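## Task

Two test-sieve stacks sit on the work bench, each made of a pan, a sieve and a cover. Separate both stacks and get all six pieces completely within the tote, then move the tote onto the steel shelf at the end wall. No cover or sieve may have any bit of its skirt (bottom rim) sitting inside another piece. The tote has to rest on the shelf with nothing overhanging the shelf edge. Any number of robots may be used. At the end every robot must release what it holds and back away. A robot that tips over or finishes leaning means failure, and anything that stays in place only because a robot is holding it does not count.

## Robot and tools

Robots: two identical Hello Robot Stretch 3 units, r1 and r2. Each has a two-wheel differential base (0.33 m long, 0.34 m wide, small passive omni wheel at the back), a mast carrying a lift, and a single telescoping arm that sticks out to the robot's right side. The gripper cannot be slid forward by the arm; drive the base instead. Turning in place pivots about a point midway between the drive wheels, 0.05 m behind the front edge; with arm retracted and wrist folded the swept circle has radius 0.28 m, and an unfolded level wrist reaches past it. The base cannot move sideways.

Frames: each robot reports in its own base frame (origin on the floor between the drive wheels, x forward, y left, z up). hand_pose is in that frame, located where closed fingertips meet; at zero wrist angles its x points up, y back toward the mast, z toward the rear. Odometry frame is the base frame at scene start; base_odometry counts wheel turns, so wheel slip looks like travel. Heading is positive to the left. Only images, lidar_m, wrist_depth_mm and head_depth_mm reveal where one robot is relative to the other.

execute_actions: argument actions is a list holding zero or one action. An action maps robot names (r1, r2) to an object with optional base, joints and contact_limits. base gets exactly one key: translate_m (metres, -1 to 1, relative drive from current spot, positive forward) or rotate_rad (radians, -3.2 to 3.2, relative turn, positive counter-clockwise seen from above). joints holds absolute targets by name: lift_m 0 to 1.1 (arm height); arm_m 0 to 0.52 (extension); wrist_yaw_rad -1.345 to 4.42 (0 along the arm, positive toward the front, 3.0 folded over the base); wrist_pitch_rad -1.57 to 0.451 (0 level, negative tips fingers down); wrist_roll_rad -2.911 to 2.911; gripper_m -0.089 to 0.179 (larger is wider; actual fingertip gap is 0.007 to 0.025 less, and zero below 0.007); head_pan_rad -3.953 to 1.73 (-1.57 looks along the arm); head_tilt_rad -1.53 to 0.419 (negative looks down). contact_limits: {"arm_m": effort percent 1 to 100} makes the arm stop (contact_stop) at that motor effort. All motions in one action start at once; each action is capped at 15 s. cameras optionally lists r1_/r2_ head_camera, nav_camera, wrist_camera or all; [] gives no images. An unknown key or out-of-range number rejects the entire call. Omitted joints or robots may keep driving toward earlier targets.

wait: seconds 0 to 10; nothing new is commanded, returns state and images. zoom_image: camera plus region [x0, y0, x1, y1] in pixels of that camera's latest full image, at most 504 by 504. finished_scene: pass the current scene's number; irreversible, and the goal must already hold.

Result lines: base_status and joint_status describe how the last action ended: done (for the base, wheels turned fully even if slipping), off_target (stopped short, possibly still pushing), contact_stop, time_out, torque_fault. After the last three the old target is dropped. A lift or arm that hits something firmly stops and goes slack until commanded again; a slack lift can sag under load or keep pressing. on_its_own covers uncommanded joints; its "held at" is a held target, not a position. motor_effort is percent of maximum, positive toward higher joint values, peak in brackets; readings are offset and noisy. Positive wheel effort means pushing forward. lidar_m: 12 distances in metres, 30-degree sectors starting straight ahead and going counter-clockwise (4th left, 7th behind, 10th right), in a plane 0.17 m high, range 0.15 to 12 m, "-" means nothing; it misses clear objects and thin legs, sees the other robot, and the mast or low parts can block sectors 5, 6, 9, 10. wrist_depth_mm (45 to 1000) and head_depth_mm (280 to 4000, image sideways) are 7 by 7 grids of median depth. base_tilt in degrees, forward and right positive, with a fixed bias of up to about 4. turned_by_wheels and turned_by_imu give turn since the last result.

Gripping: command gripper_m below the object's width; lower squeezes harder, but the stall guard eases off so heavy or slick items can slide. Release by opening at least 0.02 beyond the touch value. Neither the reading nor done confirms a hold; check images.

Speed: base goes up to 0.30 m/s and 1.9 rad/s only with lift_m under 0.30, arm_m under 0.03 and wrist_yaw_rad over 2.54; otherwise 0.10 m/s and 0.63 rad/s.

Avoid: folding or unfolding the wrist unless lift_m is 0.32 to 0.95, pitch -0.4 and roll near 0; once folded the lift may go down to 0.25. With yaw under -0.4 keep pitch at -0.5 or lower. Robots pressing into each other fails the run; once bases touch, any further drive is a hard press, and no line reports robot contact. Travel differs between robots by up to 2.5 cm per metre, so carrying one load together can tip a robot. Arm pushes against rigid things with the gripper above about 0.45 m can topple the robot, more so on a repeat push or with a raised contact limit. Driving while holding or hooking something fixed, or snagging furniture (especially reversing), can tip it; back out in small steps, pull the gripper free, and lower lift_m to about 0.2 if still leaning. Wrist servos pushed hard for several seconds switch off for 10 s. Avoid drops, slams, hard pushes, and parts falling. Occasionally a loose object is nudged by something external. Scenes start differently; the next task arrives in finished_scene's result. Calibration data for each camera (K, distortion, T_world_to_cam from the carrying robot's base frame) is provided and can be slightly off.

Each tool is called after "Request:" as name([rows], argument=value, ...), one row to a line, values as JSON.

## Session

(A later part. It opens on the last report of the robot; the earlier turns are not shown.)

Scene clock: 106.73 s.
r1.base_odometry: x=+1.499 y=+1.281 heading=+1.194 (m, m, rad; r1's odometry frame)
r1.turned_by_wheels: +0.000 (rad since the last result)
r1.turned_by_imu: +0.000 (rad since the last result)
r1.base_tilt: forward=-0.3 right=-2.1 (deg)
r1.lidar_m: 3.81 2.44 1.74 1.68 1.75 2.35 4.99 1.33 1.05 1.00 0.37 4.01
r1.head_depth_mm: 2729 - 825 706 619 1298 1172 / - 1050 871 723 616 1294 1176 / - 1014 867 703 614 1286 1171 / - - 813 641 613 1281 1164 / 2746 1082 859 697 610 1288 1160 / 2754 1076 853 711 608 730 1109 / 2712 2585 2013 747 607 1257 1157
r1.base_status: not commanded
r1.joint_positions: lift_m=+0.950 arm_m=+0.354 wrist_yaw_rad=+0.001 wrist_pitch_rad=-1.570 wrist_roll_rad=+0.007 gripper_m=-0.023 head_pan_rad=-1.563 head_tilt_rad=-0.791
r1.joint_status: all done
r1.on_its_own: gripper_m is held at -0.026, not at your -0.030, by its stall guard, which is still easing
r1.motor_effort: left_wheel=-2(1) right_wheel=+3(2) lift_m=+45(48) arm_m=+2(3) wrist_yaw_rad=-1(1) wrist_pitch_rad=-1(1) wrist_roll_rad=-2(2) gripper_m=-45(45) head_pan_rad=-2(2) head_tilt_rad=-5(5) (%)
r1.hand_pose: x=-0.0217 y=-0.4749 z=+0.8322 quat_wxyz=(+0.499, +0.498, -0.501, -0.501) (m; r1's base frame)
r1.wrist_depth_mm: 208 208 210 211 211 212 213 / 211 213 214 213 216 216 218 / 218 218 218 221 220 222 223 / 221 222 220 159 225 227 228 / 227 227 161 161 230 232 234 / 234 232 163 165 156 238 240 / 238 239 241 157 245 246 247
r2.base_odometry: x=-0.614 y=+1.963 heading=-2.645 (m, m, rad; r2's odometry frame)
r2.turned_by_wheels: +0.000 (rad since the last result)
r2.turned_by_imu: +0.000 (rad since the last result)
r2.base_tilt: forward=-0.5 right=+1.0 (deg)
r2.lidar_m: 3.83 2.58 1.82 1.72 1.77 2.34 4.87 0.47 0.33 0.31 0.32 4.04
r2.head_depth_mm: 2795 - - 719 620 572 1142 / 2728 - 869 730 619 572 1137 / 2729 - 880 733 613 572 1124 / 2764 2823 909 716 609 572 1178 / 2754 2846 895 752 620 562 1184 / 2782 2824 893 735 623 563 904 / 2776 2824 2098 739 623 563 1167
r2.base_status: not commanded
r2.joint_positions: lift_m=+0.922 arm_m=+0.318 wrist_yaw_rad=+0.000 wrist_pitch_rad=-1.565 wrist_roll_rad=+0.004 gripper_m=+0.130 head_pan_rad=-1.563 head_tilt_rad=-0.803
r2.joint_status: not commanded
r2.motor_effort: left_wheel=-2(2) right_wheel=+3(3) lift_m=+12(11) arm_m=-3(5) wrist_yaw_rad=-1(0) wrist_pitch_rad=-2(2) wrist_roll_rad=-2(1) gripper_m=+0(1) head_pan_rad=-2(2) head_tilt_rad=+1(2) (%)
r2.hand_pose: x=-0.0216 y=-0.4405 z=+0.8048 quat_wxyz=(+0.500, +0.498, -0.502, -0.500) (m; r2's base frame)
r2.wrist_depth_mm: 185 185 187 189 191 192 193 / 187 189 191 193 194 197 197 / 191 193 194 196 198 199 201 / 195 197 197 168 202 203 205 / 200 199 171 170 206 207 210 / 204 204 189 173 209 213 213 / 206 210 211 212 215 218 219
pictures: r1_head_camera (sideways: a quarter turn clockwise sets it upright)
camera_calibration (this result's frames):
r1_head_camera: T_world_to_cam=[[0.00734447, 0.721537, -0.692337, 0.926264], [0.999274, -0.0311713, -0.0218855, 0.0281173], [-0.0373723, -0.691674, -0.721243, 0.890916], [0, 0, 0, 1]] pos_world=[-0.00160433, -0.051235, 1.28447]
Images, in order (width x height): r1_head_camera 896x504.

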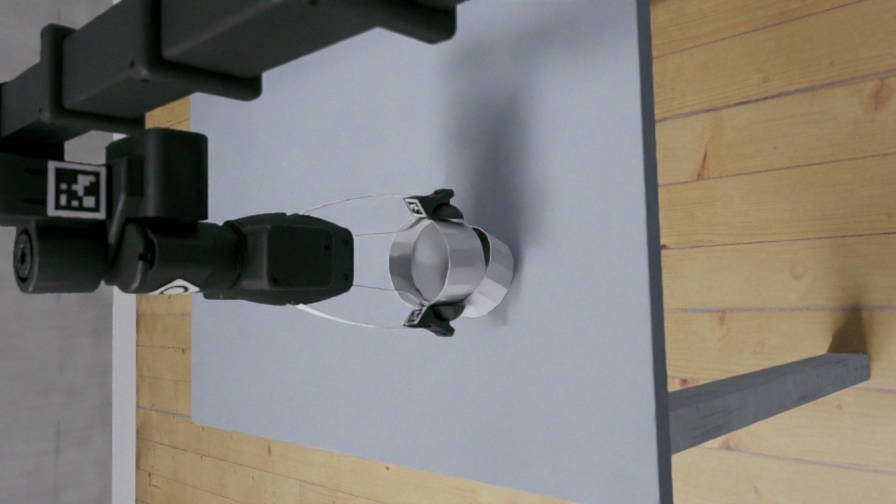

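Request:
execute_actions([
  {"r1":{"joints":{"lift_m":0.965,"gripper_m":0.0}},"r2":{"joints":{"lift_m":0.926,"gripper_m":-0.01}}},
], cameras=["r1_head_camera"])

Request:
execute_actions([
  {"r1":{"joints":{"lift_m":0.98}},"r2":{"joints":{"lift_m":0.95}}},
], cameras=["r1_head_camera","r2_head_camera"])

Scene clock: 109.37 s.
r1.base_odometry: x=+1.499 y=+1.281 heading=+1.194 (m, m, rad; r1's odometry frame)
r1.turned_by_wheels: +0.000 (rad since the last result)
r1.turned_by_imu: -0.001 (rad since the last result)
r1.base_tilt: forward=-0.2 right=-2.3 (deg)
r1.lidar_m: 3.81 2.44 1.75 1.69 1.75 2.35 4.99 1.33 1.05 1.00 0.37 3.99
r1.head_depth_mm: - - 845 723 618 1300 1168 / - 1076 866 721 616 1290 1163 / - 1032 865 702 616 1287 1168 / - - 812 633 612 1286 1159 / 2735 1079 861 680 610 1281 1163 / 2738 1071 854 710 609 731 1113 / 2750 2576 2018 744 607 1254 1156
r1.base_status: not commanded
r1.joint_positions: lift_m=+0.965 arm_m=+0.354 wrist_yaw_rad=+0.001 wrist_pitch_rad=-1.569 wrist_roll_rad=+0.007 gripper_m=+0.009 head_pan_rad=-1.563 head_tilt_rad=-0.791
r1.joint_status: gripper_m off_target (ended at +0.009, target +0.000); the others done
r1.on_its_own: gripper_m is held at +0.007, not at your +0.000, by its stall guard, which is still easing
r1.motor_effort: left_wheel=-2(2) right_wheel=+2(2) lift_m=+44(51) arm_m=+2(3) wrist_yaw_rad=-2(2) wrist_pitch_rad=-1(1) wrist_roll_rad=-2(2) gripper_m=-30(29) head_pan_rad=-2(2) head_tilt_rad=-5(6) (%)
r1.hand_pose: x=-0.0217 y=-0.4749 z=+0.8472 quat_wxyz=(+0.499, +0.498, -0.501, -0.501) (m; r1's base frame)
r1.wrist_depth_mm: 221 222 224 223 226 227 228 / 227 226 227 229 231 232 232 / 230 233 234 234 236 237 239 / 237 236 237 158 241 241 245 / 242 242 161 161 246 246 250 / 250 249 162 164 157 254 256 / 256 257 258 156 260 262 261
r2.base_odometry: x=-0.614 y=+1.963 heading=-2.645 (m, m, rad; r2's odometry frame)
r2.turned_by_wheels: +0.000 (rad since the last result)
r2.turned_by_imu: +0.001 (rad since the last result)
r2.base_tilt: forward=-0.5 right=+1.1 (deg)
r2.lidar_m: 3.83 2.58 1.82 1.73 1.76 2.32 4.89 0.47 0.33 0.31 0.32 4.07
r2.head_depth_mm: 2809 - - 729 620 571 1141 / 2728 - 864 733 620 571 1136 / 2749 - 865 733 614 570 1124 / 2790 2844 919 736 609 571 1179 / 2774 2823 894 736 622 562 1182 / 2747 2857 896 736 623 563 910 / 2736 2849 2096 734 625 563 1161
r2.base_status: not commanded
r2.joint_positions: lift_m=+0.926 arm_m=+0.318 wrist_yaw_rad=+0.000 wrist_pitch_rad=-1.566 wrist_roll_rad=+0.004 gripper_m=-0.008 head_pan_rad=-1.563 head_tilt_rad=-0.803
r2.joint_status: all done
r2.motor_effort: left_wheel=-2(2) right_wheel=+3(3) lift_m=+27(28) arm_m=-3(5) wrist_yaw_rad=+0(0) wrist_pitch_rad=-2(2) wrist_roll_rad=-2(1) gripper_m=-36(100) head_pan_rad=-2(2) head_tilt_rad=+2(2) (%)
r2.hand_pose: x=-0.0216 y=-0.4404 z=+0.8079 quat_wxyz=(+0.500, +0.498, -0.502, -0.500) (m; r2's base frame)
r2.wrist_depth_mm: 188 187 190 192 192 195 197 / 191 192 194 195 196 199 200 / 194 196 197 199 201 203 204 / 198 199 201 166 206 205 208 / 203 204 168 169 206 210 214 / 205 207 162 171 166 215 216 / 210 213 215 215 217 220 222
pictures: r1_head_camera (sideways: a quarter turn clockwise sets it upright)
camera_calibration (this result's frames):
r1_head_camera: T_world_to_cam=[[0.00734438, 0.721537, -0.692337, 0.926264], [0.999274, -0.0311712, -0.0218855, 0.0281174], [-0.0373722, -0.691673, -0.721243, 0.890916], [0, 0, 0, 1]] pos_world=[-0.00160433, -0.051235, 1.28447]
Images, in order (width x height): r1_head_camera 896x504.

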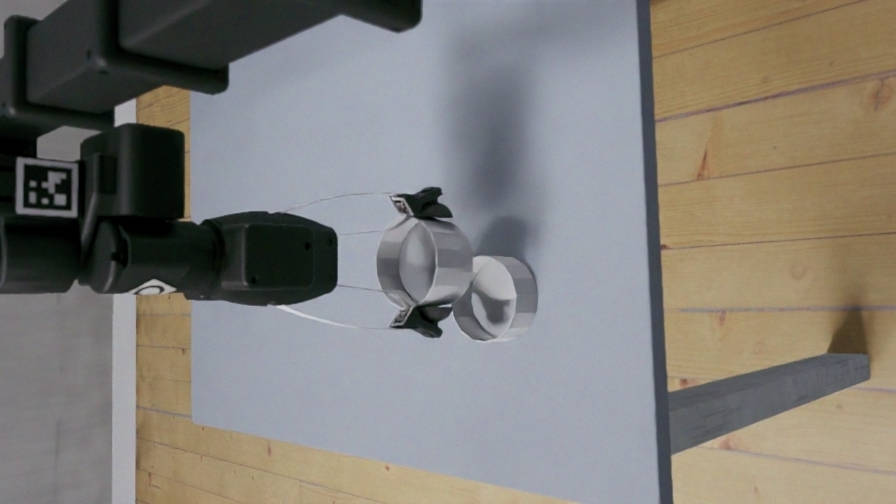

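Scene clock: 110.33 s.
r1.base_odometry: x=+1.499 y=+1.281 heading=+1.194 (m, m, rad; r1's odometry frame)
r1.turned_by_wheels: +0.000 (rad since the last result)
r1.turned_by_imu: +0.000 (rad since the last result)
r1.base_tilt: forward=-0.3 right=-2.3 (deg)
r1.lidar_m: 3.80 2.44 1.74 1.69 1.74 2.35 4.98 1.33 1.05 1.00 0.37 4.01
r1.head_depth_mm: - - 875 726 618 1294 1175 / - 1059 869 722 617 1287 1168 / - 1048 865 711 614 1284 1174 / - - 816 629 612 1286 1169 / 2770 1075 846 680 611 1280 1163 / 2720 1070 854 711 608 729 1105 / 2746 2594 2013 741 608 1256 1156
r1.base_status: not commanded
r1.joint_positions: lift_m=+0.980 arm_m=+0.354 wrist_yaw_rad=+0.001 wrist_pitch_rad=-1.569 wrist_roll_rad=+0.007 gripper_m=+0.013 head_pan_rad=-1.563 head_tilt_rad=-0.791
r1.joint_status: all done
r1.on_its_own: gripper_m is held at +0.011, not at your +0.000, by its stall guard, which is still easing
r1.motor_effort: left_wheel=-1(2) right_wheel=+2(2) lift_m=+44(44) arm_m=+2(3) wrist_yaw_rad=-1(2) wrist_pitch_rad=-1(1) wrist_roll_rad=-2(2) gripper_m=-30(30) head_pan_rad=-3(3) head_tilt_rad=-5(6) (%)
r1.hand_pose: x=-0.0217 y=-0.4750 z=+0.8622 quat_wxyz=(+0.499, +0.498, -0.501, -0.501) (m; r1's base frame)
r1.wrist_depth_mm: 237 236 238 239 239 242 243 / 241 241 243 244 245 245 248 / 247 247 250 250 252 251 251 / 251 252 253 158 257 257 258 / 260 258 160 161 259 264 267 / - 263 163 164 156 269 272 / - 272 274 156 275 277 279
r2.base_odometry: x=-0.614 y=+1.963 heading=-2.645 (m, m, rad; r2's odometry frame)
r2.turned_by_wheels: +0.000 (rad since the last result)
r2.turned_by_imu: +0.000 (rad since the last result)
r2.base_tilt: forward=-0.4 right=+1.0 (deg)
r2.lidar_m: 3.83 2.58 1.81 1.72 1.77 2.34 4.88 0.47 0.33 0.31 0.32 4.04
r2.head_depth_mm: 2751 - 860 732 620 571 1133 / - - 892 734 619 571 1140 / - - 891 728 620 572 1119 / 2719 2830 923 636 609 571 1178 / 2775 2872 896 734 623 562 1183 / 2755 2857 896 735 624 561 907 / 2720 2839 2092 736 624 562 1165
r2.base_status: not commanded
r2.joint_positions: lift_m=+0.950 arm_m=+0.318 wrist_yaw_rad=+0.000 wrist_pitch_rad=-1.566 wrist_roll_rad=+0.004 gripper_m=-0.003 head_pan_rad=-1.563 head_tilt_rad=-0.803
r2.joint_status: all done
r2.on_its_own: gripper_m is held at -0.002, not at your -0.010, by its stall guard, which is still easing
r2.motor_effort: left_wheel=-2(2) right_wheel=+3(3) lift_m=+27(27) arm_m=-4(4) wrist_yaw_rad=+0(0) wrist_pitch_rad=-2(2) wrist_roll_rad=-1(2) gripper_m=-3(37) head_pan_rad=-2(3) head_tilt_rad=+2(2) (%)
r2.hand_pose: x=-0.0216 y=-0.4404 z=+0.8319 quat_wxyz=(+0.500, +0.498, -0.502, -0.500) (m; r2's base frame)
r2.wrist_depth_mm: 210 211 212 216 216 219 221 / 214 214 218 218 221 222 224 / 218 222 221 224 223 226 230 / 223 224 224 167 229 232 233 / 226 228 168 168 232 235 236 / 230 232 162 171 162 241 242 / 235 239 241 242 245 246 250
pictures: r1_head_camera (sideways: a quarter turn clockwise sets it upright), r2_head_camera (sideways: a quarter turn clockwise sets it upright)
camera_calibration (this result's frames):
r1_head_camera: T_world_to_cam=[[0.00734447, 0.721537, -0.692337, 0.926264], [0.999274, -0.0311713, -0.0218855, 0.0281173], [-0.0373723, -0.691674, -0.721243, 0.890916], [0, 0, 0, 1]] pos_world=[-0.00160433, -0.051235, 1.28447]
r2_head_camera: T_world_to_cam=[[-0.00999071, 0.694699, -0.719231, 0.953157], [0.999906, 0.000151948, -0.0137428, 0.0136546], [-0.00943779, -0.7193, -0.694635, 0.858694], [0, 0, 0, 1]] pos_world=[0.00397363, -0.0445008, 1.28221]
Images, in order (width x height): r1_head_camera 896x504, r2_head_camera 896x504.

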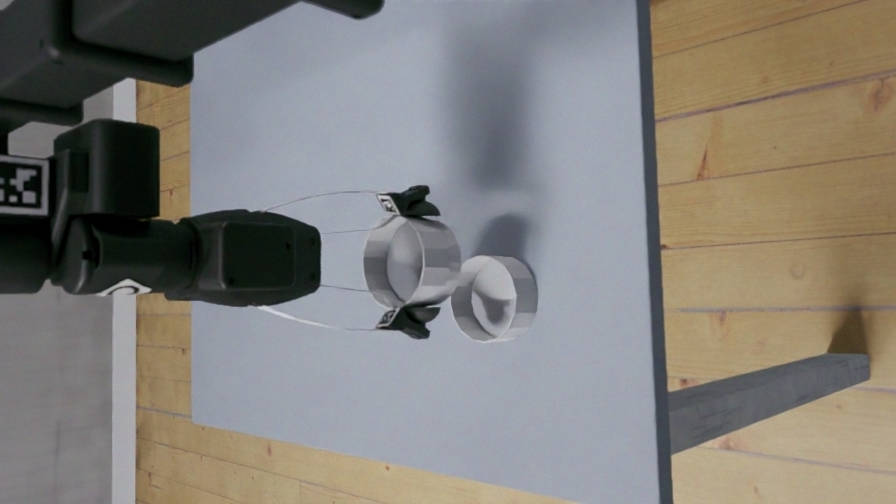

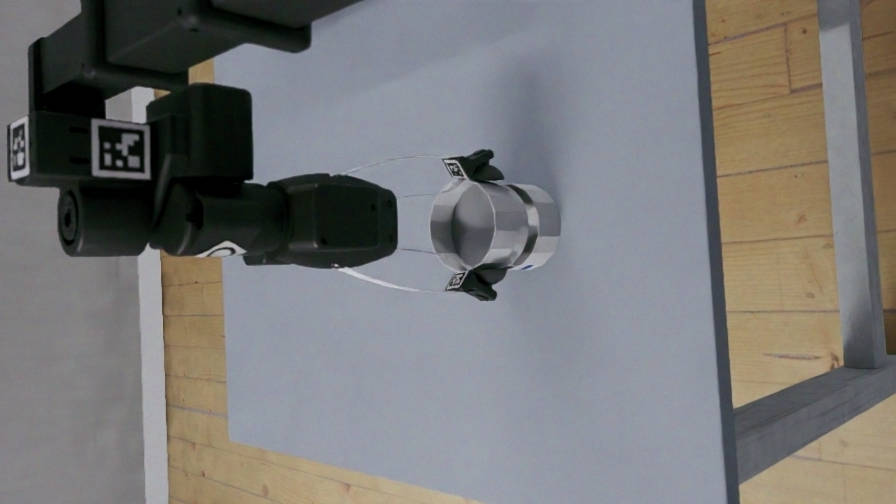

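Request:
execute_actions([
  {"r1":{"base":{"translate_m":-0.25},"joints":{"lift_m":1.06,"gripper_m":0.03,"wrist_roll_rad":1.57}},"r2":{"base":{"translate_m":-0.537},"joints":{"lift_m":1.06,"gripper_m":0.03,"wrist_roll_rad":1.57,"arm_m":0.46}}},
], cameras=[])

Request:
execute_actions([
  {"r2":{"joints":{"lift_m":0.93}}},
], cameras=["r2_wrist_camera","r2_head_camera"])

Scene clock: 118.30 s.
r1.base_odometry: x=+1.407 y=+1.049 heading=+1.194 (m, m, rad; r1's odometry frame)
r1.turned_by_wheels: +0.000 (rad since the last result)
r1.turned_by_imu: -0.001 (rad since the last result)
r1.base_tilt: forward=-0.2 right=-2.3 (deg)
r1.lidar_m: 4.06 2.44 1.75 1.68 1.74 2.35 4.75 1.09 1.05 1.01 0.52 0.51
r1.head_depth_mm: 797 930 870 686 617 1322 1173 / 2788 924 816 720 616 1319 1164 / 2727 1066 866 720 614 1290 1170 / - 1011 557 707 614 1281 1165 / 2704 1076 855 713 611 1275 1157 / 2748 1063 855 712 610 1280 1155 / 2742 1060 854 709 605 1286 1154
r1.base_status: done
r1.joint_positions: lift_m=+1.060 arm_m=+0.354 wrist_yaw_rad=+0.001 wrist_pitch_rad=-1.568 wrist_roll_rad=+1.562 gripper_m=+0.037 head_pan_rad=-1.563 head_tilt_rad=-0.791
r1.joint_status: gripper_m off_target (ended at +0.037, target +0.030); the others done
r1.on_its_own: gripper_m is held at +0.036, not at your +0.030, by its stall guard, which is not easing now
r1.motor_effort: left_wheel=-2(7) right_wheel=+2(3) lift_m=+44(47) arm_m=+1(2) wrist_yaw_rad=-2(2) wrist_pitch_rad=-1(1) wrist_roll_rad=+2(2) gripper_m=-21(28) head_pan_rad=-3(3) head_tilt_rad=-6(5) (%)
r1.hand_pose: x=-0.0216 y=-0.4749 z=+0.9422 quat_wxyz=(+0.004, +0.003, -0.708, -0.707) (m; r1's base frame)
r1.wrist_depth_mm: 310 311 309 316 312 - - / 318 317 317 319 319 - - / 325 323 326 325 327 - - / 333 334 330 160 336 - - / 341 338 162 163 253 - - / 347 346 164 166 157 - - / 359 359 361 158 362 - -
r2.base_odometry: x=-0.142 y=+2.219 heading=-2.645 (m, m, rad; r2's odometry frame)
r2.turned_by_wheels: +0.000 (rad since the last result)
r2.turned_by_imu: +0.001 (rad since the last result)
r2.base_tilt: forward=-0.6 right=+1.0 (deg)
r2.lidar_m: 4.36 2.54 1.79 1.70 1.74 2.29 4.37 0.51 0.36 0.34 0.35 0.46
r2.head_depth_mm: 873 1096 888 730 619 1290 1136 / 2827 2836 890 717 621 1279 1144 / 2792 1491 744 677 620 1281 1122 / - 2843 840 681 622 1257 1145 / 2783 2788 890 682 622 1259 1137 / 2764 2830 821 680 622 1272 1137 / 2759 2812 897 733 622 1268 1122
r2.base_status: done
r2.joint_positions: lift_m=+1.060 arm_m=+0.460 wrist_yaw_rad=+0.000 wrist_pitch_rad=-1.566 wrist_roll_rad=+1.566 gripper_m=+0.037 head_pan_rad=-1.563 head_tilt_rad=-0.803
r2.joint_status: gripper_m off_target (ended at +0.037, target +0.030); the others done
r2.on_its_own: gripper_m is held at +0.036, not at your +0.030, by its stall guard, which is not easing now
r2.motor_effort: left_wheel=-2(6) right_wheel=+3(4) lift_m=+27(27) arm_m=+5(6) wrist_yaw_rad=+0(0) wrist_pitch_rad=-2(2) wrist_roll_rad=+2(2) gripper_m=-20(47) head_pan_rad=-2(3) head_tilt_rad=+2(2) (%)
r2.hand_pose: x=-0.0215 y=-0.5816 z=+0.9419 quat_wxyz=(+0.002, +0.001, -0.709, -0.706) (m; r2's base frame)
r2.wrist_depth_mm: 313 313 318 318 318 321 - / 322 319 318 326 326 328 - / 246 240 243 245 247 334 - / 329 328 335 169 313 342 - / 332 315 170 172 254 351 - / 334 346 166 173 166 352 - / 333 356 351 337 330 366 -
pictures: none
No camera images: the call's "cameras" was empty. Leave "cameras" out to get every camera's image.

Scene clock: 120.30 s.
r1.base_odometry: x=+1.407 y=+1.049 heading=+1.194 (m, m, rad; r1's odometry frame)
r1.turned_by_wheels: +0.000 (rad since the last result)
r1.turned_by_imu: -0.001 (rad since the last result)
r1.base_tilt: forward=-0.1 right=-2.1 (deg)
r1.lidar_m: 4.06 2.43 1.75 1.68 1.74 2.35 4.75 1.09 1.05 1.01 0.52 0.51
r1.head_depth_mm: 706 917 843 684 619 1317 1169 / 2699 916 813 720 615 1318 1176 / 2696 1070 867 718 615 1289 1164 / - 1013 557 709 613 1290 1163 / 2710 1075 857 714 609 1285 1158 / 2763 1068 856 712 607 1276 1152 / 2735 1063 849 707 607 1276 1158
r1.base_status: not commanded
r1.joint_positions: lift_m=+1.060 arm_m=+0.354 wrist_yaw_rad=+0.001 wrist_pitch_rad=-1.568 wrist_roll_rad=+1.562 gripper_m=+0.037 head_pan_rad=-1.563 head_tilt_rad=-0.791
r1.joint_status: not commanded
r1.on_its_own: gripper_m is held at +0.036, not at your +0.030, by its stall guard, which is not easing now
r1.motor_effort: left_wheel=+0(1) right_wheel=+2(3) lift_m=+44(44) arm_m=+2(2) wrist_yaw_rad=-1(2) wrist_pitch_rad=-1(1) wrist_roll_rad=+3(3) gripper_m=-20(19) head_pan_rad=-2(3) head_tilt_rad=-5(5) (%)
r1.hand_pose: x=-0.0216 y=-0.4749 z=+0.9422 quat_wxyz=(+0.004, +0.003, -0.708, -0.707) (m; r1's base frame)
r1.wrist_depth_mm: 308 312 313 311 314 - - / 315 318 317 321 319 - - / 320 321 330 325 327 - - / 333 333 328 160 334 - - / 339 343 162 163 252 - - / 346 348 163 165 157 - - / 357 362 356 158 360 - -
r2.base_odometry: x=-0.142 y=+2.219 heading=-2.645 (m, m, rad; r2's odometry frame)
r2.turned_by_wheels: +0.000 (rad since the last result)
r2.turned_by_imu: +0.000 (rad since the last result)
r2.base_tilt: forward=-0.5 right=+1.0 (deg)
r2.lidar_m: 4.36 2.54 1.78 1.70 1.74 2.29 4.36 0.51 0.36 0.34 0.35 0.46
r2.head_depth_mm: 2707 - 851 730 620 1281 1139 / - 1096 889 715 621 1277 1139 / - - 802 681 620 1278 1123 / 2793 - 850 676 621 1258 1146 / 2813 2816 893 683 622 1269 1146 / 2787 2830 819 683 622 1263 1148 / 2766 2841 897 736 623 1261 1128
r2.base_status: not commanded
r2.joint_positions: lift_m=+0.930 arm_m=+0.460 wrist_yaw_rad=+0.000 wrist_pitch_rad=-1.566 wrist_roll_rad=+1.566 gripper_m=+0.037 head_pan_rad=-1.563 head_tilt_rad=-0.803
r2.joint_status: all done
r2.on_its_own: gripper_m is held at +0.036, not at your +0.030, by its stall guard, which is not easing now
r2.motor_effort: left_wheel=-2(2) right_wheel=+3(3) lift_m=+12(24) arm_m=+5(5) wrist_yaw_rad=+0(1) wrist_pitch_rad=-2(2) wrist_roll_rad=+2(2) gripper_m=-20(20) head_pan_rad=-2(2) head_tilt_rad=+1(2) (%)
r2.hand_pose: x=-0.0215 y=-0.5816 z=+0.8128 quat_wxyz=(+0.002, +0.001, -0.709, -0.706) (m; r2's base frame)
r2.wrist_depth_mm: 192 193 195 194 195 195 198 / 195 195 196 196 114 115 200 / 114 114 115 115 116 117 204 / 201 203 203 169 205 137 209 / 189 208 170 172 192 139 213 / 188 212 166 173 166 140 218 / 214 217 216 217 220 130 222
pictures: r2_head_camera (sideways: a quarter turn clockwise sets it upright), r2_wrist_camera
camera_calibration (this result's frames):
r2_head_camera: T_world_to_cam=[[-0.00999055, 0.694699, -0.719231, 0.953157], [0.999906, 0.00015171, -0.0137428, 0.0136546], [-0.00943797, -0.7193, -0.694635, 0.858694], [0, 0, 0, 1]] pos_world=[0.00397362, -0.0445008, 1.28221]
r2_wrist_camera: T_world_to_cam=[[-0.0180347, 0.999696, 0.0168174, 0.562038], [0.992321, 0.0158381, 0.122668, -0.0260565], [0.122364, 0.0189005, -0.992305, 0.98804], [0, 0, 0, 1]] pos_world=[-0.0849082, -0.580129, 0.974181]
Images, in order (width x height): r2_head_camera 896x504, r2_wrist_camera 644x364.

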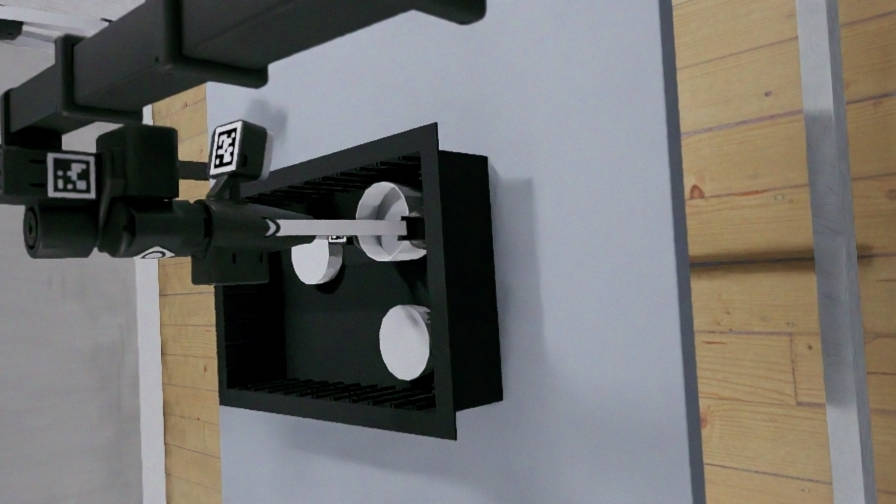

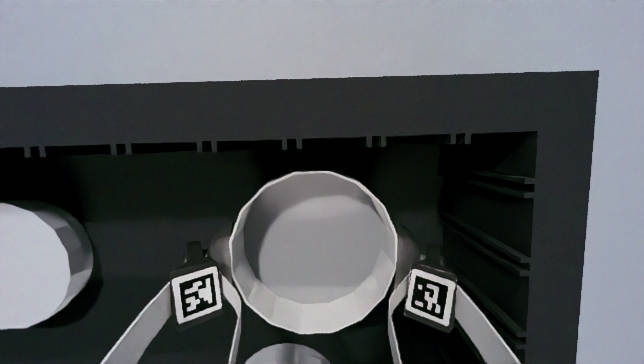

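Request:
execute_actions([
  {"r2":{"joints":{"lift_m":0.906}}},
], cameras=[])

Request:
execute_actions([
  {"r2":{"joints":{"gripper_m":0.108}}},
], cameras=[])

Request:
execute_actions([
  {"r2":{"joints":{"lift_m":1.0}}},
], cameras=[])

Request:
execute_actions([
  {"r2":{"base":{"translate_m":0.25},"joints":{"arm_m":0.318}},"r1":{"base":{"translate_m":-0.1}}},
], cameras=[])

Request:
execute_actions([
  {"r2":{"base":{"translate_m":0.287},"joints":{"wrist_roll_rad":0,"gripper_m":0.13}},"r1":{"base":{"translate_m":-0.256},"joints":{"arm_m":0.505}}},
], cameras=[])

Request:
execute_actions([
  {"r2":{"joints":{"lift_m":0.9}},"r1":{"joints":{"lift_m":0.92}}},
], cameras=["r1_wrist_camera","r2_wrist_camera","r1_head_camera"])

Scene clock: 122.90 s.
r1.base_odometry: x=+1.407 y=+1.049 heading=+1.194 (m, m, rad; r1's odometry frame)
r1.turned_by_wheels: +0.000 (rad since the last result)
r1.turned_by_imu: -0.001 (rad since the last result)
r1.base_tilt: forward=-0.1 right=-2.2 (deg)
r1.lidar_m: 4.06 2.44 1.76 1.68 1.73 2.34 4.72 1.09 1.05 1.01 0.52 0.51
r1.head_depth_mm: 682 840 845 685 619 1319 1174 / 2685 914 813 720 615 1311 1168 / 2692 1068 868 719 614 1285 1170 / - 1013 558 708 612 1283 1164 / 2715 1079 857 715 610 1289 1162 / 2726 1064 856 710 608 1280 1161 / 2709 1061 850 709 607 1276 1158
r1.base_status: not commanded
r1.joint_positions: lift_m=+1.060 arm_m=+0.354 wrist_yaw_rad=+0.001 wrist_pitch_rad=-1.568 wrist_roll_rad=+1.562 gripper_m=+0.037 head_pan_rad=-1.563 head_tilt_rad=-0.791
r1.joint_status: not commanded
r1.on_its_own: gripper_m is held at +0.036, not at your +0.030, by its stall guard, which is not easing now
r1.motor_effort: left_wheel=-2(2) right_wheel=+2(2) lift_m=+44(44) arm_m=+2(2) wrist_yaw_rad=-2(2) wrist_pitch_rad=-2(1) wrist_roll_rad=+3(3) gripper_m=-21(19) head_pan_rad=-3(2) head_tilt_rad=-6(5) (%)
r1.hand_pose: x=-0.0216 y=-0.4749 z=+0.9422 quat_wxyz=(+0.004, +0.003, -0.708, -0.707) (m; r1's base frame)
r1.wrist_depth_mm: 308 311 311 310 311 - - / 319 317 317 319 321 - - / 324 325 325 325 329 - - / 330 331 331 160 334 - - / 341 341 162 163 253 - - / 348 350 163 165 157 - - / 357 358 358 157 362 - -
r2.base_odometry: x=-0.142 y=+2.219 heading=-2.645 (m, m, rad; r2's odometry frame)
r2.turned_by_wheels: +0.000 (rad since the last result)
r2.turned_by_imu: +0.000 (rad since the last result)
r2.base_tilt: forward=-0.6 right=+1.1 (deg)
r2.lidar_m: 4.35 2.54 1.79 1.70 1.74 2.30 4.36 0.51 0.36 0.34 0.35 0.46
r2.head_depth_mm: 873 - - 732 620 1282 1135 / 2792 1052 863 713 621 1279 1138 / 2728 - 775 679 621 1283 1121 / 2784 2961 856 680 621 1269 1139 / 2830 2915 896 680 622 1263 1141 / 2777 2831 824 684 623 1265 1142 / 2698 2864 899 737 624 1271 1127
r2.base_status: not commanded
r2.joint_positions: lift_m=+0.907 arm_m=+0.460 wrist_yaw_rad=+0.000 wrist_pitch_rad=-1.565 wrist_roll_rad=+1.566 gripper_m=+0.037 head_pan_rad=-1.563 head_tilt_rad=-0.803
r2.joint_status: lift_m contact_stop (moved -0.024 of -0.024)
r2.on_its_own: gripper_m is held at +0.036, not at your +0.030, by its stall guard, which is not easing now; lift_m is slack since a contact_stop, until your next command for it
r2.motor_effort: left_wheel=-2(2) right_wheel=+4(4) lift_m=+19(20) arm_m=+4(5) wrist_yaw_rad=+1(0) wrist_pitch_rad=-2(3) wrist_roll_rad=+2(1) gripper_m=-20(19) head_pan_rad=-3(2) head_tilt_rad=+2(1) (%)
r2.hand_pose: x=-0.0215 y=-0.5818 z=+0.7892 quat_wxyz=(+0.002, +0.001, -0.709, -0.705) (m; r2's base frame)
r2.wrist_depth_mm: 171 171 172 173 174 175 176 / 173 91 91 91 92 92 92 / 92 92 93 93 94 94 94 / 180 181 181 164 182 138 97 / 184 184 167 168 185 139 99 / 186 189 164 171 161 140 101 / 193 194 194 195 197 126 103
pictures: none
No camera images: the call's "cameras" was empty. Leave "cameras" out to get every camera's image.

not run: a stop came earlier in this reply.

not run: a stop came earlier in this reply.

not run: a stop came earlier in this reply.

not run: a stop came earlier in this reply.

not run: a stop came earlier in this reply.

Request:
execute_actions([
  {"r2":{"joints":{"gripper_m":0.108,"lift_m":0.911}}},
], cameras=[])

Request:
execute_actions([
  {"r2":{"joints":{"lift_m":1.0}}},
], cameras=[])

Request:
execute_actions([
  {"r2":{"base":{"translate_m":0.25},"joints":{"arm_m":0.318}},"r1":{"base":{"translate_m":-0.1}}},
], cameras=[])

Request:
execute_actions([
  {"r2":{"base":{"translate_m":0.287},"joints":{"wrist_roll_rad":0,"gripper_m":0.13}},"r1":{"base":{"translate_m":-0.256},"joints":{"arm_m":0.505}}},
], cameras=[])

Request:
execute_actions([
  {"r2":{"joints":{"lift_m":0.9}},"r1":{"joints":{"lift_m":0.92}}},
], cameras=["r1_wrist_camera","r2_wrist_camera","r1_head_camera"])

Scene clock: 125.90 s.
r1.base_odometry: x=+1.407 y=+1.049 heading=+1.194 (m, m, rad; r1's odometry frame)
r1.turned_by_wheels: +0.000 (rad since the last result)
r1.turned_by_imu: -0.001 (rad since the last result)
r1.base_tilt: forward=-0.3 right=-2.3 (deg)
r1.lidar_m: 4.06 2.44 1.76 1.68 1.74 2.34 4.73 1.09 1.05 1.01 0.52 0.50
r1.head_depth_mm: 681 915 845 685 618 1319 1173 / 2716 908 815 719 616 1322 1172 / 2715 1062 871 719 614 1289 1165 / - 1011 557 708 614 1284 1164 / 2693 1073 854 712 610 1282 1157 / 2754 1072 858 711 608 1279 1157 / 2716 1067 851 707 608 1280 1154
r1.base_status: not commanded
r1.joint_positions: lift_m=+1.060 arm_m=+0.354 wrist_yaw_rad=+0.001 wrist_pitch_rad=-1.568 wrist_roll_rad=+1.562 gripper_m=+0.037 head_pan_rad=-1.563 head_tilt_rad=-0.791
r1.joint_status: not commanded
r1.on_its_own: gripper_m is held at +0.036, not at your +0.030, by its stall guard, which is not easing now
r1.motor_effort: left_wheel=+0(1) right_wheel=+2(2) lift_m=+44(44) arm_m=+2(2) wrist_yaw_rad=-2(1) wrist_pitch_rad=-2(1) wrist_roll_rad=+3(3) gripper_m=-21(20) head_pan_rad=-2(3) head_tilt_rad=-5(5) (%)
r1.hand_pose: x=-0.0216 y=-0.4749 z=+0.9422 quat_wxyz=(+0.004, +0.003, -0.708, -0.707) (m; r1's base frame)
r1.wrist_depth_mm: 311 309 314 313 313 - - / 315 318 319 316 318 - - / 326 324 325 322 328 - - / 333 335 329 160 336 - - / 338 342 162 164 253 - - / 352 350 164 165 157 - - / 352 357 359 157 364 - -
r2.base_odometry: x=-0.142 y=+2.219 heading=-2.645 (m, m, rad; r2's odometry frame)
r2.turned_by_wheels: +0.000 (rad since the last result)
r2.turned_by_imu: +0.001 (rad since the last result)
r2.base_tilt: forward=-0.5 right=+1.0 (deg)
r2.lidar_m: 4.35 2.54 1.79 1.70 1.74 2.30 4.37 0.51 0.36 0.34 0.35 0.46
r2.head_depth_mm: 874 - - 730 619 1287 1134 / 2740 1059 865 715 621 1285 1143 / 2693 1066 771 679 621 1285 1123 / 2760 2914 850 680 621 1258 1141 / 2842 2839 888 682 623 1267 1132 / 2791 2838 824 681 622 1267 1144 / 2805 2842 897 738 625 1261 1126
r2.base_status: not commanded
r2.joint_positions: lift_m=+0.911 arm_m=+0.460 wrist_yaw_rad=+0.000 wrist_pitch_rad=-1.565 wrist_roll_rad=+1.566 gripper_m=+0.108 head_pan_rad=-1.563 head_tilt_rad=-0.803
r2.joint_status: all done
r2.motor_effort: left_wheel=-2(2) right_wheel=+4(5) lift_m=+23(28) arm_m=+4(3) wrist_yaw_rad=+0(0) wrist_pitch_rad=-2(3) wrist_roll_rad=+1(1) gripper_m=+0(76) head_pan_rad=-2(3) head_tilt_rad=+1(1) (%)
r2.hand_pose: x=-0.0215 y=-0.5820 z=+0.7930 quat_wxyz=(+0.002, +0.001, -0.709, -0.705) (m; r2's base frame)
r2.wrist_depth_mm: 174 175 176 177 177 177 178 / 176 94 94 94 95 95 95 / 95 95 96 96 97 97 97 / 182 184 183 168 185 138 100 / 185 187 171 170 189 140 102 / 189 191 172 174 182 131 104 / 196 196 197 198 198 137 107
pictures: none
No camera images: the call's "cameras" was empty. Leave "cameras" out to get every camera's image.

Scene clock: 127.53 s.
r1.base_odometry: x=+1.407 y=+1.049 heading=+1.194 (m, m, rad; r1's odometry frame)
r1.turned_by_wheels: +0.000 (rad since the last result)
r1.turned_by_imu: +0.000 (rad since the last result)
r1.base_tilt: forward=-0.2 right=-2.3 (deg)
r1.lidar_m: 4.07 2.44 1.76 1.68 1.74 2.35 4.74 1.09 1.05 1.01 0.52 0.50
r1.head_depth_mm: 714 911 869 688 619 1324 1167 / 2715 923 813 719 617 1312 1164 / 2721 1066 866 719 614 1295 1166 / - 1008 559 708 614 1281 1160 / 2704 1070 858 711 611 1285 1164 / 2768 1068 853 709 608 1285 1157 / 2751 1066 852 708 606 1277 1155
r1.base_status: not commanded
r1.joint_positions: lift_m=+1.060 arm_m=+0.354 wrist_yaw_rad=+0.001 wrist_pitch_rad=-1.568 wrist_roll_rad=+1.562 gripper_m=+0.037 head_pan_rad=-1.563 head_tilt_rad=-0.791
r1.joint_status: not commanded
r1.on_its_own: gripper_m is held at +0.036, not at your +0.030, by its stall guard, which is not easing now
r1.motor_effort: left_wheel=-1(2) right_wheel=+2(3) lift_m=+44(44) arm_m=+2(2) wrist_yaw_rad=-2(2) wrist_pitch_rad=-2(2) wrist_roll_rad=+3(3) gripper_m=-20(21) head_pan_rad=-2(2) head_tilt_rad=-5(5) (%)
r1.hand_pose: x=-0.0216 y=-0.4749 z=+0.9422 quat_wxyz=(+0.004, +0.003, -0.708, -0.707) (m; r1's base frame)
r1.wrist_depth_mm: 310 311 309 312 313 - - / 318 319 318 321 318 - - / 321 322 325 331 329 - - / 332 329 331 160 333 - - / 339 343 162 163 253 - - / 350 345 164 166 157 - - / 359 360 360 158 365 - -
r2.base_odometry: x=-0.142 y=+2.219 heading=-2.645 (m, m, rad; r2's odometry frame)
r2.turned_by_wheels: +0.000 (rad since the last result)
r2.turned_by_imu: +0.000 (rad since the last result)
r2.base_tilt: forward=-0.5 right=+1.0 (deg)
r2.lidar_m: 4.35 2.54 1.78 1.70 1.74 2.30 4.37 0.51 0.36 0.34 0.35 0.46
r2.head_depth_mm: - 1093 892 729 619 1275 1139 / 2899 1099 887 715 619 1284 1139 / 2896 1051 830 680 621 1285 1120 / 2772 921 857 678 621 1261 1136 / 2765 2841 887 682 623 1274 1142 / 2807 2824 824 682 623 1261 1145 / 2745 2817 895 737 624 1255 1130
r2.base_status: not commanded
r2.joint_positions: lift_m=+1.000 arm_m=+0.460 wrist_yaw_rad=+0.000 wrist_pitch_rad=-1.565 wrist_roll_rad=+1.566 gripper_m=+0.108 head_pan_rad=-1.563 head_tilt_rad=-0.803
r2.joint_status: all done
r2.motor_effort: left_wheel=-2(2) right_wheel=+4(5) lift_m=+27(28) arm_m=+4(2) wrist_yaw_rad=+0(0) wrist_pitch_rad=-2(2) wrist_roll_rad=+2(1) gripper_m=+1(1) head_pan_rad=-2(2) head_tilt_rad=+2(1) (%)
r2.hand_pose: x=-0.0215 y=-0.5820 z=+0.8819 quat_wxyz=(+0.002, +0.001, -0.709, -0.705) (m; r2's base frame)
r2.wrist_depth_mm: 260 258 259 260 261 263 262 / 266 264 265 265 266 265 270 / 183 182 184 185 184 274 275 / 269 272 274 255 268 277 284 / 256 258 278 262 276 285 287 / 283 284 283 288 289 290 298 / 291 294 291 273 290 296 305
pictures: none
No camera images: the call's "cameras" was empty. Leave "cameras" out to get every camera's image.

Scene clock: 130.97 s.
r1.base_odometry: x=+1.370 y=+0.956 heading=+1.194 (m, m, rad; r1's odometry frame)
r1.turned_by_wheels: +0.000 (rad since the last result)
r1.turned_by_imu: -0.001 (rad since the last result)
r1.base_tilt: forward=-0.1 right=-2.1 (deg)
r1.lidar_m: 4.18 2.42 1.75 1.68 1.73 2.35 4.64 1.00 1.05 1.01 1.04 0.58
r1.head_depth_mm: 2824 973 858 691 619 1321 1170 / 2719 954 865 683 617 1310 1168 / 2725 921 809 688 615 1286 1166 / - 995 557 708 612 1284 1168 / 2714 1070 859 713 609 1275 1161 / 2753 1071 856 710 608 1275 1157 / 2746 1065 850 710 607 1275 1155
r1.base_status: done
r1.joint_positions: lift_m=+1.060 arm_m=+0.354 wrist_yaw_rad=+0.001 wrist_pitch_rad=-1.568 wrist_roll_rad=+1.562 gripper_m=+0.037 head_pan_rad=-1.563 head_tilt_rad=-0.791
r1.joint_status: not commanded
r1.on_its_own: gripper_m is held at +0.036, not at your +0.030, by its stall guard, which is not easing now
r1.motor_effort: left_wheel=-2(7) right_wheel=+2(4) lift_m=+44(44) arm_m=+2(2) wrist_yaw_rad=-2(2) wrist_pitch_rad=-1(1) wrist_roll_rad=+3(3) gripper_m=-21(22) head_pan_rad=-2(2) head_tilt_rad=-5(5) (%)
r1.hand_pose: x=-0.0216 y=-0.4749 z=+0.9422 quat_wxyz=(+0.004, +0.003, -0.708, -0.707) (m; r1's base frame)
r1.wrist_depth_mm: 308 289 306 312 310 - - / 313 314 234 321 319 - - / 325 322 326 324 329 - - / 333 330 331 160 333 - - / 341 339 162 163 252 - - / 348 348 164 166 157 - - / 359 360 360 158 360 - -
r2.base_odometry: x=-0.362 y=+2.100 heading=-2.645 (m, m, rad; r2's odometry frame)
r2.turned_by_wheels: +0.000 (rad since the last result)
r2.turned_by_imu: +0.001 (rad since the last result)
r2.base_tilt: forward=-0.5 right=+1.0 (deg)
r2.lidar_m: 4.11 2.56 1.80 1.71 1.76 2.32 4.61 0.49 0.35 0.33 0.34 0.44
r2.head_depth_mm: 2991 2851 860 681 621 1259 1119 / - 2731 861 674 620 1265 1125 / - - 839 714 619 1264 1143 / 2811 - 867 733 619 1261 1138 / 2797 2842 896 734 622 572 1125 / 2756 2820 897 732 622 574 1175 / 2765 2818 898 733 623 574 1179
r2.base_status: done
r2.joint_positions: lift_m=+1.000 arm_m=+0.318 wrist_yaw_rad=+0.000 wrist_pitch_rad=-1.565 wrist_roll_rad=+1.566 gripper_m=+0.108 head_pan_rad=-1.563 head_tilt_rad=-0.803
r2.joint_status: all done
r2.motor_effort: left_wheel=-2(3) right_wheel=+3(10) lift_m=+27(27) arm_m=-3(5) wrist_yaw_rad=+0(0) wrist_pitch_rad=-2(2) wrist_roll_rad=+2(2) gripper_m=+0(1) head_pan_rad=-2(2) head_tilt_rad=+2(1) (%)
r2.hand_pose: x=-0.0215 y=-0.4405 z=+0.8819 quat_wxyz=(+0.002, +0.001, -0.709, -0.705) (m; r2's base frame)
r2.wrist_depth_mm: 255 236 256 259 262 958 - / 263 241 260 265 267 - - / 182 182 183 271 273 276 - / 275 276 277 275 276 - - / 283 281 284 285 284 - - / 286 286 290 289 292 - - / 293 295 295 297 297 - -
pictures: none
No camera images: the call's "cameras" was empty. Leave "cameras" out to get every camera's image.

Scene clock: 134.80 s.
r1.base_odometry: x=+1.276 y=+0.718 heading=+1.194 (m, m, rad; r1's odometry frame)
r1.turned_by_wheels: +0.000 (rad since the last result)
r1.turned_by_imu: +0.000 (rad since the last result)
r1.base_tilt: forward=-0.1 right=-2.1 (deg)
r1.lidar_m: 4.40 2.40 1.75 1.68 1.73 2.34 4.38 0.77 1.06 1.01 1.05 0.80
r1.head_depth_mm: 2833 1099 875 725 619 1319 1177 / 2780 1095 871 720 615 1312 1164 / 2925 1087 792 689 614 1312 1163 / 2862 903 832 679 612 1301 1162 / 2837 947 852 671 611 1283 1163 / 2727 925 825 676 609 1284 1161 / 2722 1061 823 691 606 1280 1161
r1.base_status: done
r1.joint_positions: lift_m=+1.060 arm_m=+0.505 wrist_yaw_rad=+0.001 wrist_pitch_rad=-1.567 wrist_roll_rad=+1.563 gripper_m=+0.037 head_pan_rad=-1.563 head_tilt_rad=-0.791
r1.joint_status: all done
r1.on_its_own: gripper_m is held at +0.036, not at your +0.030, by its stall guard, which is not easing now
r1.motor_effort: left_wheel=-2(7) right_wheel=+2(5) lift_m=+44(44) arm_m=+2(3) wrist_yaw_rad=-2(1) wrist_pitch_rad=-2(2) wrist_roll_rad=+2(2) gripper_m=-20(20) head_pan_rad=-2(2) head_tilt_rad=-5(5) (%)
r1.hand_pose: x=-0.0216 y=-0.6262 z=+0.9422 quat_wxyz=(+0.004, +0.003, -0.708, -0.706) (m; r1's base frame)
r1.wrist_depth_mm: 309 313 309 311 314 314 314 / 316 316 316 316 315 319 320 / 265 262 325 321 262 327 330 / 325 307 328 160 294 333 339 / 333 339 163 163 208 347 350 / 340 329 164 165 157 352 - / 326 337 356 157 334 363 -
r2.base_odometry: x=-0.614 y=+1.963 heading=-2.645 (m, m, rad; r2's odometry frame)
r2.turned_by_wheels: +0.000 (rad since the last result)
r2.turned_by_imu: +0.001 (rad since the last result)
r2.base_tilt: forward=-0.5 right=+1.1 (deg)
r2.lidar_m: 3.81 2.58 1.82 1.72 1.77 2.33 4.88 0.47 0.33 0.31 0.32 4.05
r2.head_depth_mm: 2978 2795 889 731 622 570 1139 / - 1540 896 730 619 571 1139 / - 2704 853 732 621 572 1122 / 2771 2982 845 733 620 572 1182 / 2745 2842 892 716 622 560 1181 / 2752 2849 894 736 623 561 908 / 2741 2825 2098 738 626 563 1158
r2.base_status: done
r2.joint_positions: lift_m=+1.000 arm_m=+0.318 wrist_yaw_rad=+0.000 wrist_pitch_rad=-1.565 wrist_roll_rad=+0.004 gripper_m=+0.130 head_pan_rad=-1.563 head_tilt_rad=-0.803
r2.joint_status: all done
r2.motor_effort: left_wheel=-2(2) right_wheel=+3(9) lift_m=+27(27) arm_m=-4(4) wrist_yaw_rad=+0(0) wrist_pitch_rad=-2(2) wrist_roll_rad=-2(2) gripper_m=+1(75) head_pan_rad=-2(3) head_tilt_rad=+1(1) (%)
r2.hand_pose: x=-0.0216 y=-0.4407 z=+0.8819 quat_wxyz=(+0.500, +0.497, -0.502, -0.500) (m; r2's base frame)
r2.wrist_depth_mm: 257 258 258 264 265 266 269 / 260 261 264 267 269 272 275 / 266 267 269 275 278 276 279 / 270 274 274 276 282 286 284 / 278 279 280 280 287 288 288 / 283 280 284 289 292 295 298 / 287 291 296 295 299 302 304
pictures: none
No camera images: the call's "cameras" was empty. Leave "cameras" out to get every camera's image.

Scene clock: 136.90 s.
r1.base_odometry: x=+1.276 y=+0.718 heading=+1.194 (m, m, rad; r1's odometry frame)
r1.turned_by_wheels: +0.000 (rad since the last result)
r1.turned_by_imu: -0.001 (rad since the last result)
r1.base_tilt: forward=-0.1 right=-2.4 (deg)
r1.lidar_m: 4.42 2.39 1.75 1.68 1.73 2.34 4.37 0.76 1.05 1.01 1.05 0.80
r1.head_depth_mm: 2801 - - 691 607 1321 1175 / 2697 - 855 722 615 1313 1165 / - 2780 790 688 613 1312 1166 / - 941 853 679 613 1308 1167 / 2782 952 855 670 611 1287 1157 / 2724 925 822 677 608 1279 1156 / 2742 1062 824 690 607 1277 1154
r1.base_status: not commanded
r1.joint_positions: lift_m=+0.920 arm_m=+0.505 wrist_yaw_rad=+0.001 wrist_pitch_rad=-1.567 wrist_roll_rad=+1.563 gripper_m=+0.037 head_pan_rad=-1.563 head_tilt_rad=-0.791
r1.joint_status: all done
r1.on_its_own: gripper_m is held at +0.036, not at your +0.030, by its stall guard, which is not easing now
r1.motor_effort: left_wheel=-2(2) right_wheel=+2(2) lift_m=+33(38) arm_m=+3(2) wrist_yaw_rad=-2(1) wrist_pitch_rad=-2(2) wrist_roll_rad=+2(3) gripper_m=-21(21) head_pan_rad=-2(2) head_tilt_rad=-5(5) (%)
r1.hand_pose: x=-0.0216 y=-0.6262 z=+0.8025 quat_wxyz=(+0.004, +0.003, -0.708, -0.706) (m; r1's base frame)
r1.wrist_depth_mm: 180 179 180 180 180 180 181 / 100 101 101 101 101 102 102 / 187 166 187 188 189 150 115 / 186 192 191 159 192 172 116 / 175 196 162 164 181 173 116 / 199 201 163 166 157 172 117 / 206 207 207 158 208 163 117
r2.base_odometry: x=-0.614 y=+1.963 heading=-2.645 (m, m, rad; r2's odometry frame)
r2.turned_by_wheels: +0.000 (rad since the last result)
r2.turned_by_imu: +0.000 (rad since the last result)
r2.base_tilt: forward=-0.4 right=+0.9 (deg)
r2.lidar_m: 3.81 2.58 1.82 1.72 1.77 2.34 4.89 0.47 0.33 0.31 0.32 4.04
r2.head_depth_mm: 2794 3032 - 712 621 570 1136 / 2820 - 850 732 619 570 1144 / 2776 - - 722 622 572 1123 / 2764 2938 894 716 621 571 1178 / 2757 2841 898 735 622 561 1181 / 2764 2828 896 736 623 561 909 / 2734 2847 2090 737 625 563 1160
r2.base_status: not commanded
r2.joint_positions: lift_m=+0.900 arm_m=+0.318 wrist_yaw_rad=+0.000 wrist_pitch_rad=-1.565 wrist_roll_rad=+0.004 gripper_m=+0.130 head_pan_rad=-1.563 head_tilt_rad=-0.803
r2.joint_status: all done
r2.motor_effort: left_wheel=-2(2) right_wheel=+3(3) lift_m=+11(22) arm_m=-4(3) wrist_yaw_rad=+1(0) wrist_pitch_rad=-2(2) wrist_roll_rad=-1(1) gripper_m=+0(0) head_pan_rad=-2(2) head_tilt_rad=+2(2) (%)
r2.hand_pose: x=-0.0216 y=-0.4407 z=+0.7828 quat_wxyz=(+0.500, +0.497, -0.502, -0.500) (m; r2's base frame)
r2.wrist_depth_mm: 164 166 167 168 169 170 172 / 168 168 169 170 173 174 175 / 171 172 173 175 176 177 178 / 174 174 176 177 180 182 183 / 177 178 179 180 183 184 186 / 180 182 183 182 187 189 190 / 184 186 188 189 191 193 193
pictures: r1_head_camera (sideways: a quarter turn clockwise sets it upright), r1_wrist_camera, r2_wrist_camera
camera_calibration (this result's frames):
r1_head_camera: T_world_to_cam=[[0.00734447, 0.721537, -0.692337, 0.926264], [0.999274, -0.0311713, -0.0218855, 0.0281173], [-0.0373723, -0.691674, -0.721243, 0.890916], [0, 0, 0, 1]] pos_world=[-0.00160433, -0.051235, 1.28447]
r1_wrist_camera: T_world_to_cam=[[-0.0204486, 0.999511, 0.0236424, 0.601188], [0.987156, 0.016437, 0.15891, -0.0565632], [0.158444, 0.0265882, -0.98701, 0.972529], [0, 0, 0, 1]] pos_world=[-0.0859609, -0.625823, 0.954671]
r2_wrist_camera: T_world_to_cam=[[-0.999722, -0.0087487, 0.021892, -0.0479067], [-0.00610394, 0.992985, 0.118084, 0.388143], [-0.0227715, 0.117917, -0.992762, 0.996494], [0, 0, 0, 1]] pos_world=[-0.0228325, -0.503343, 0.944497]
Images, in order (width x height): r1_head_camera 896x504, r1_wrist_camera 644x364, r2_wrist_camera 644x364.

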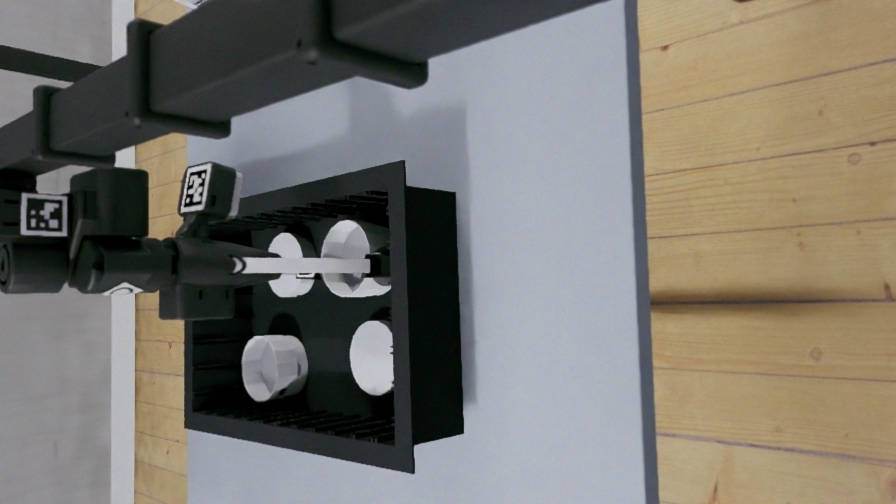

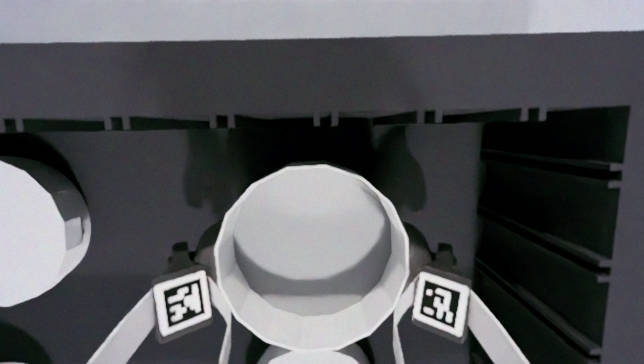

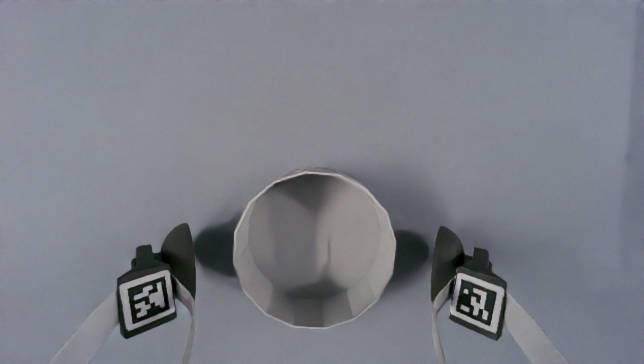

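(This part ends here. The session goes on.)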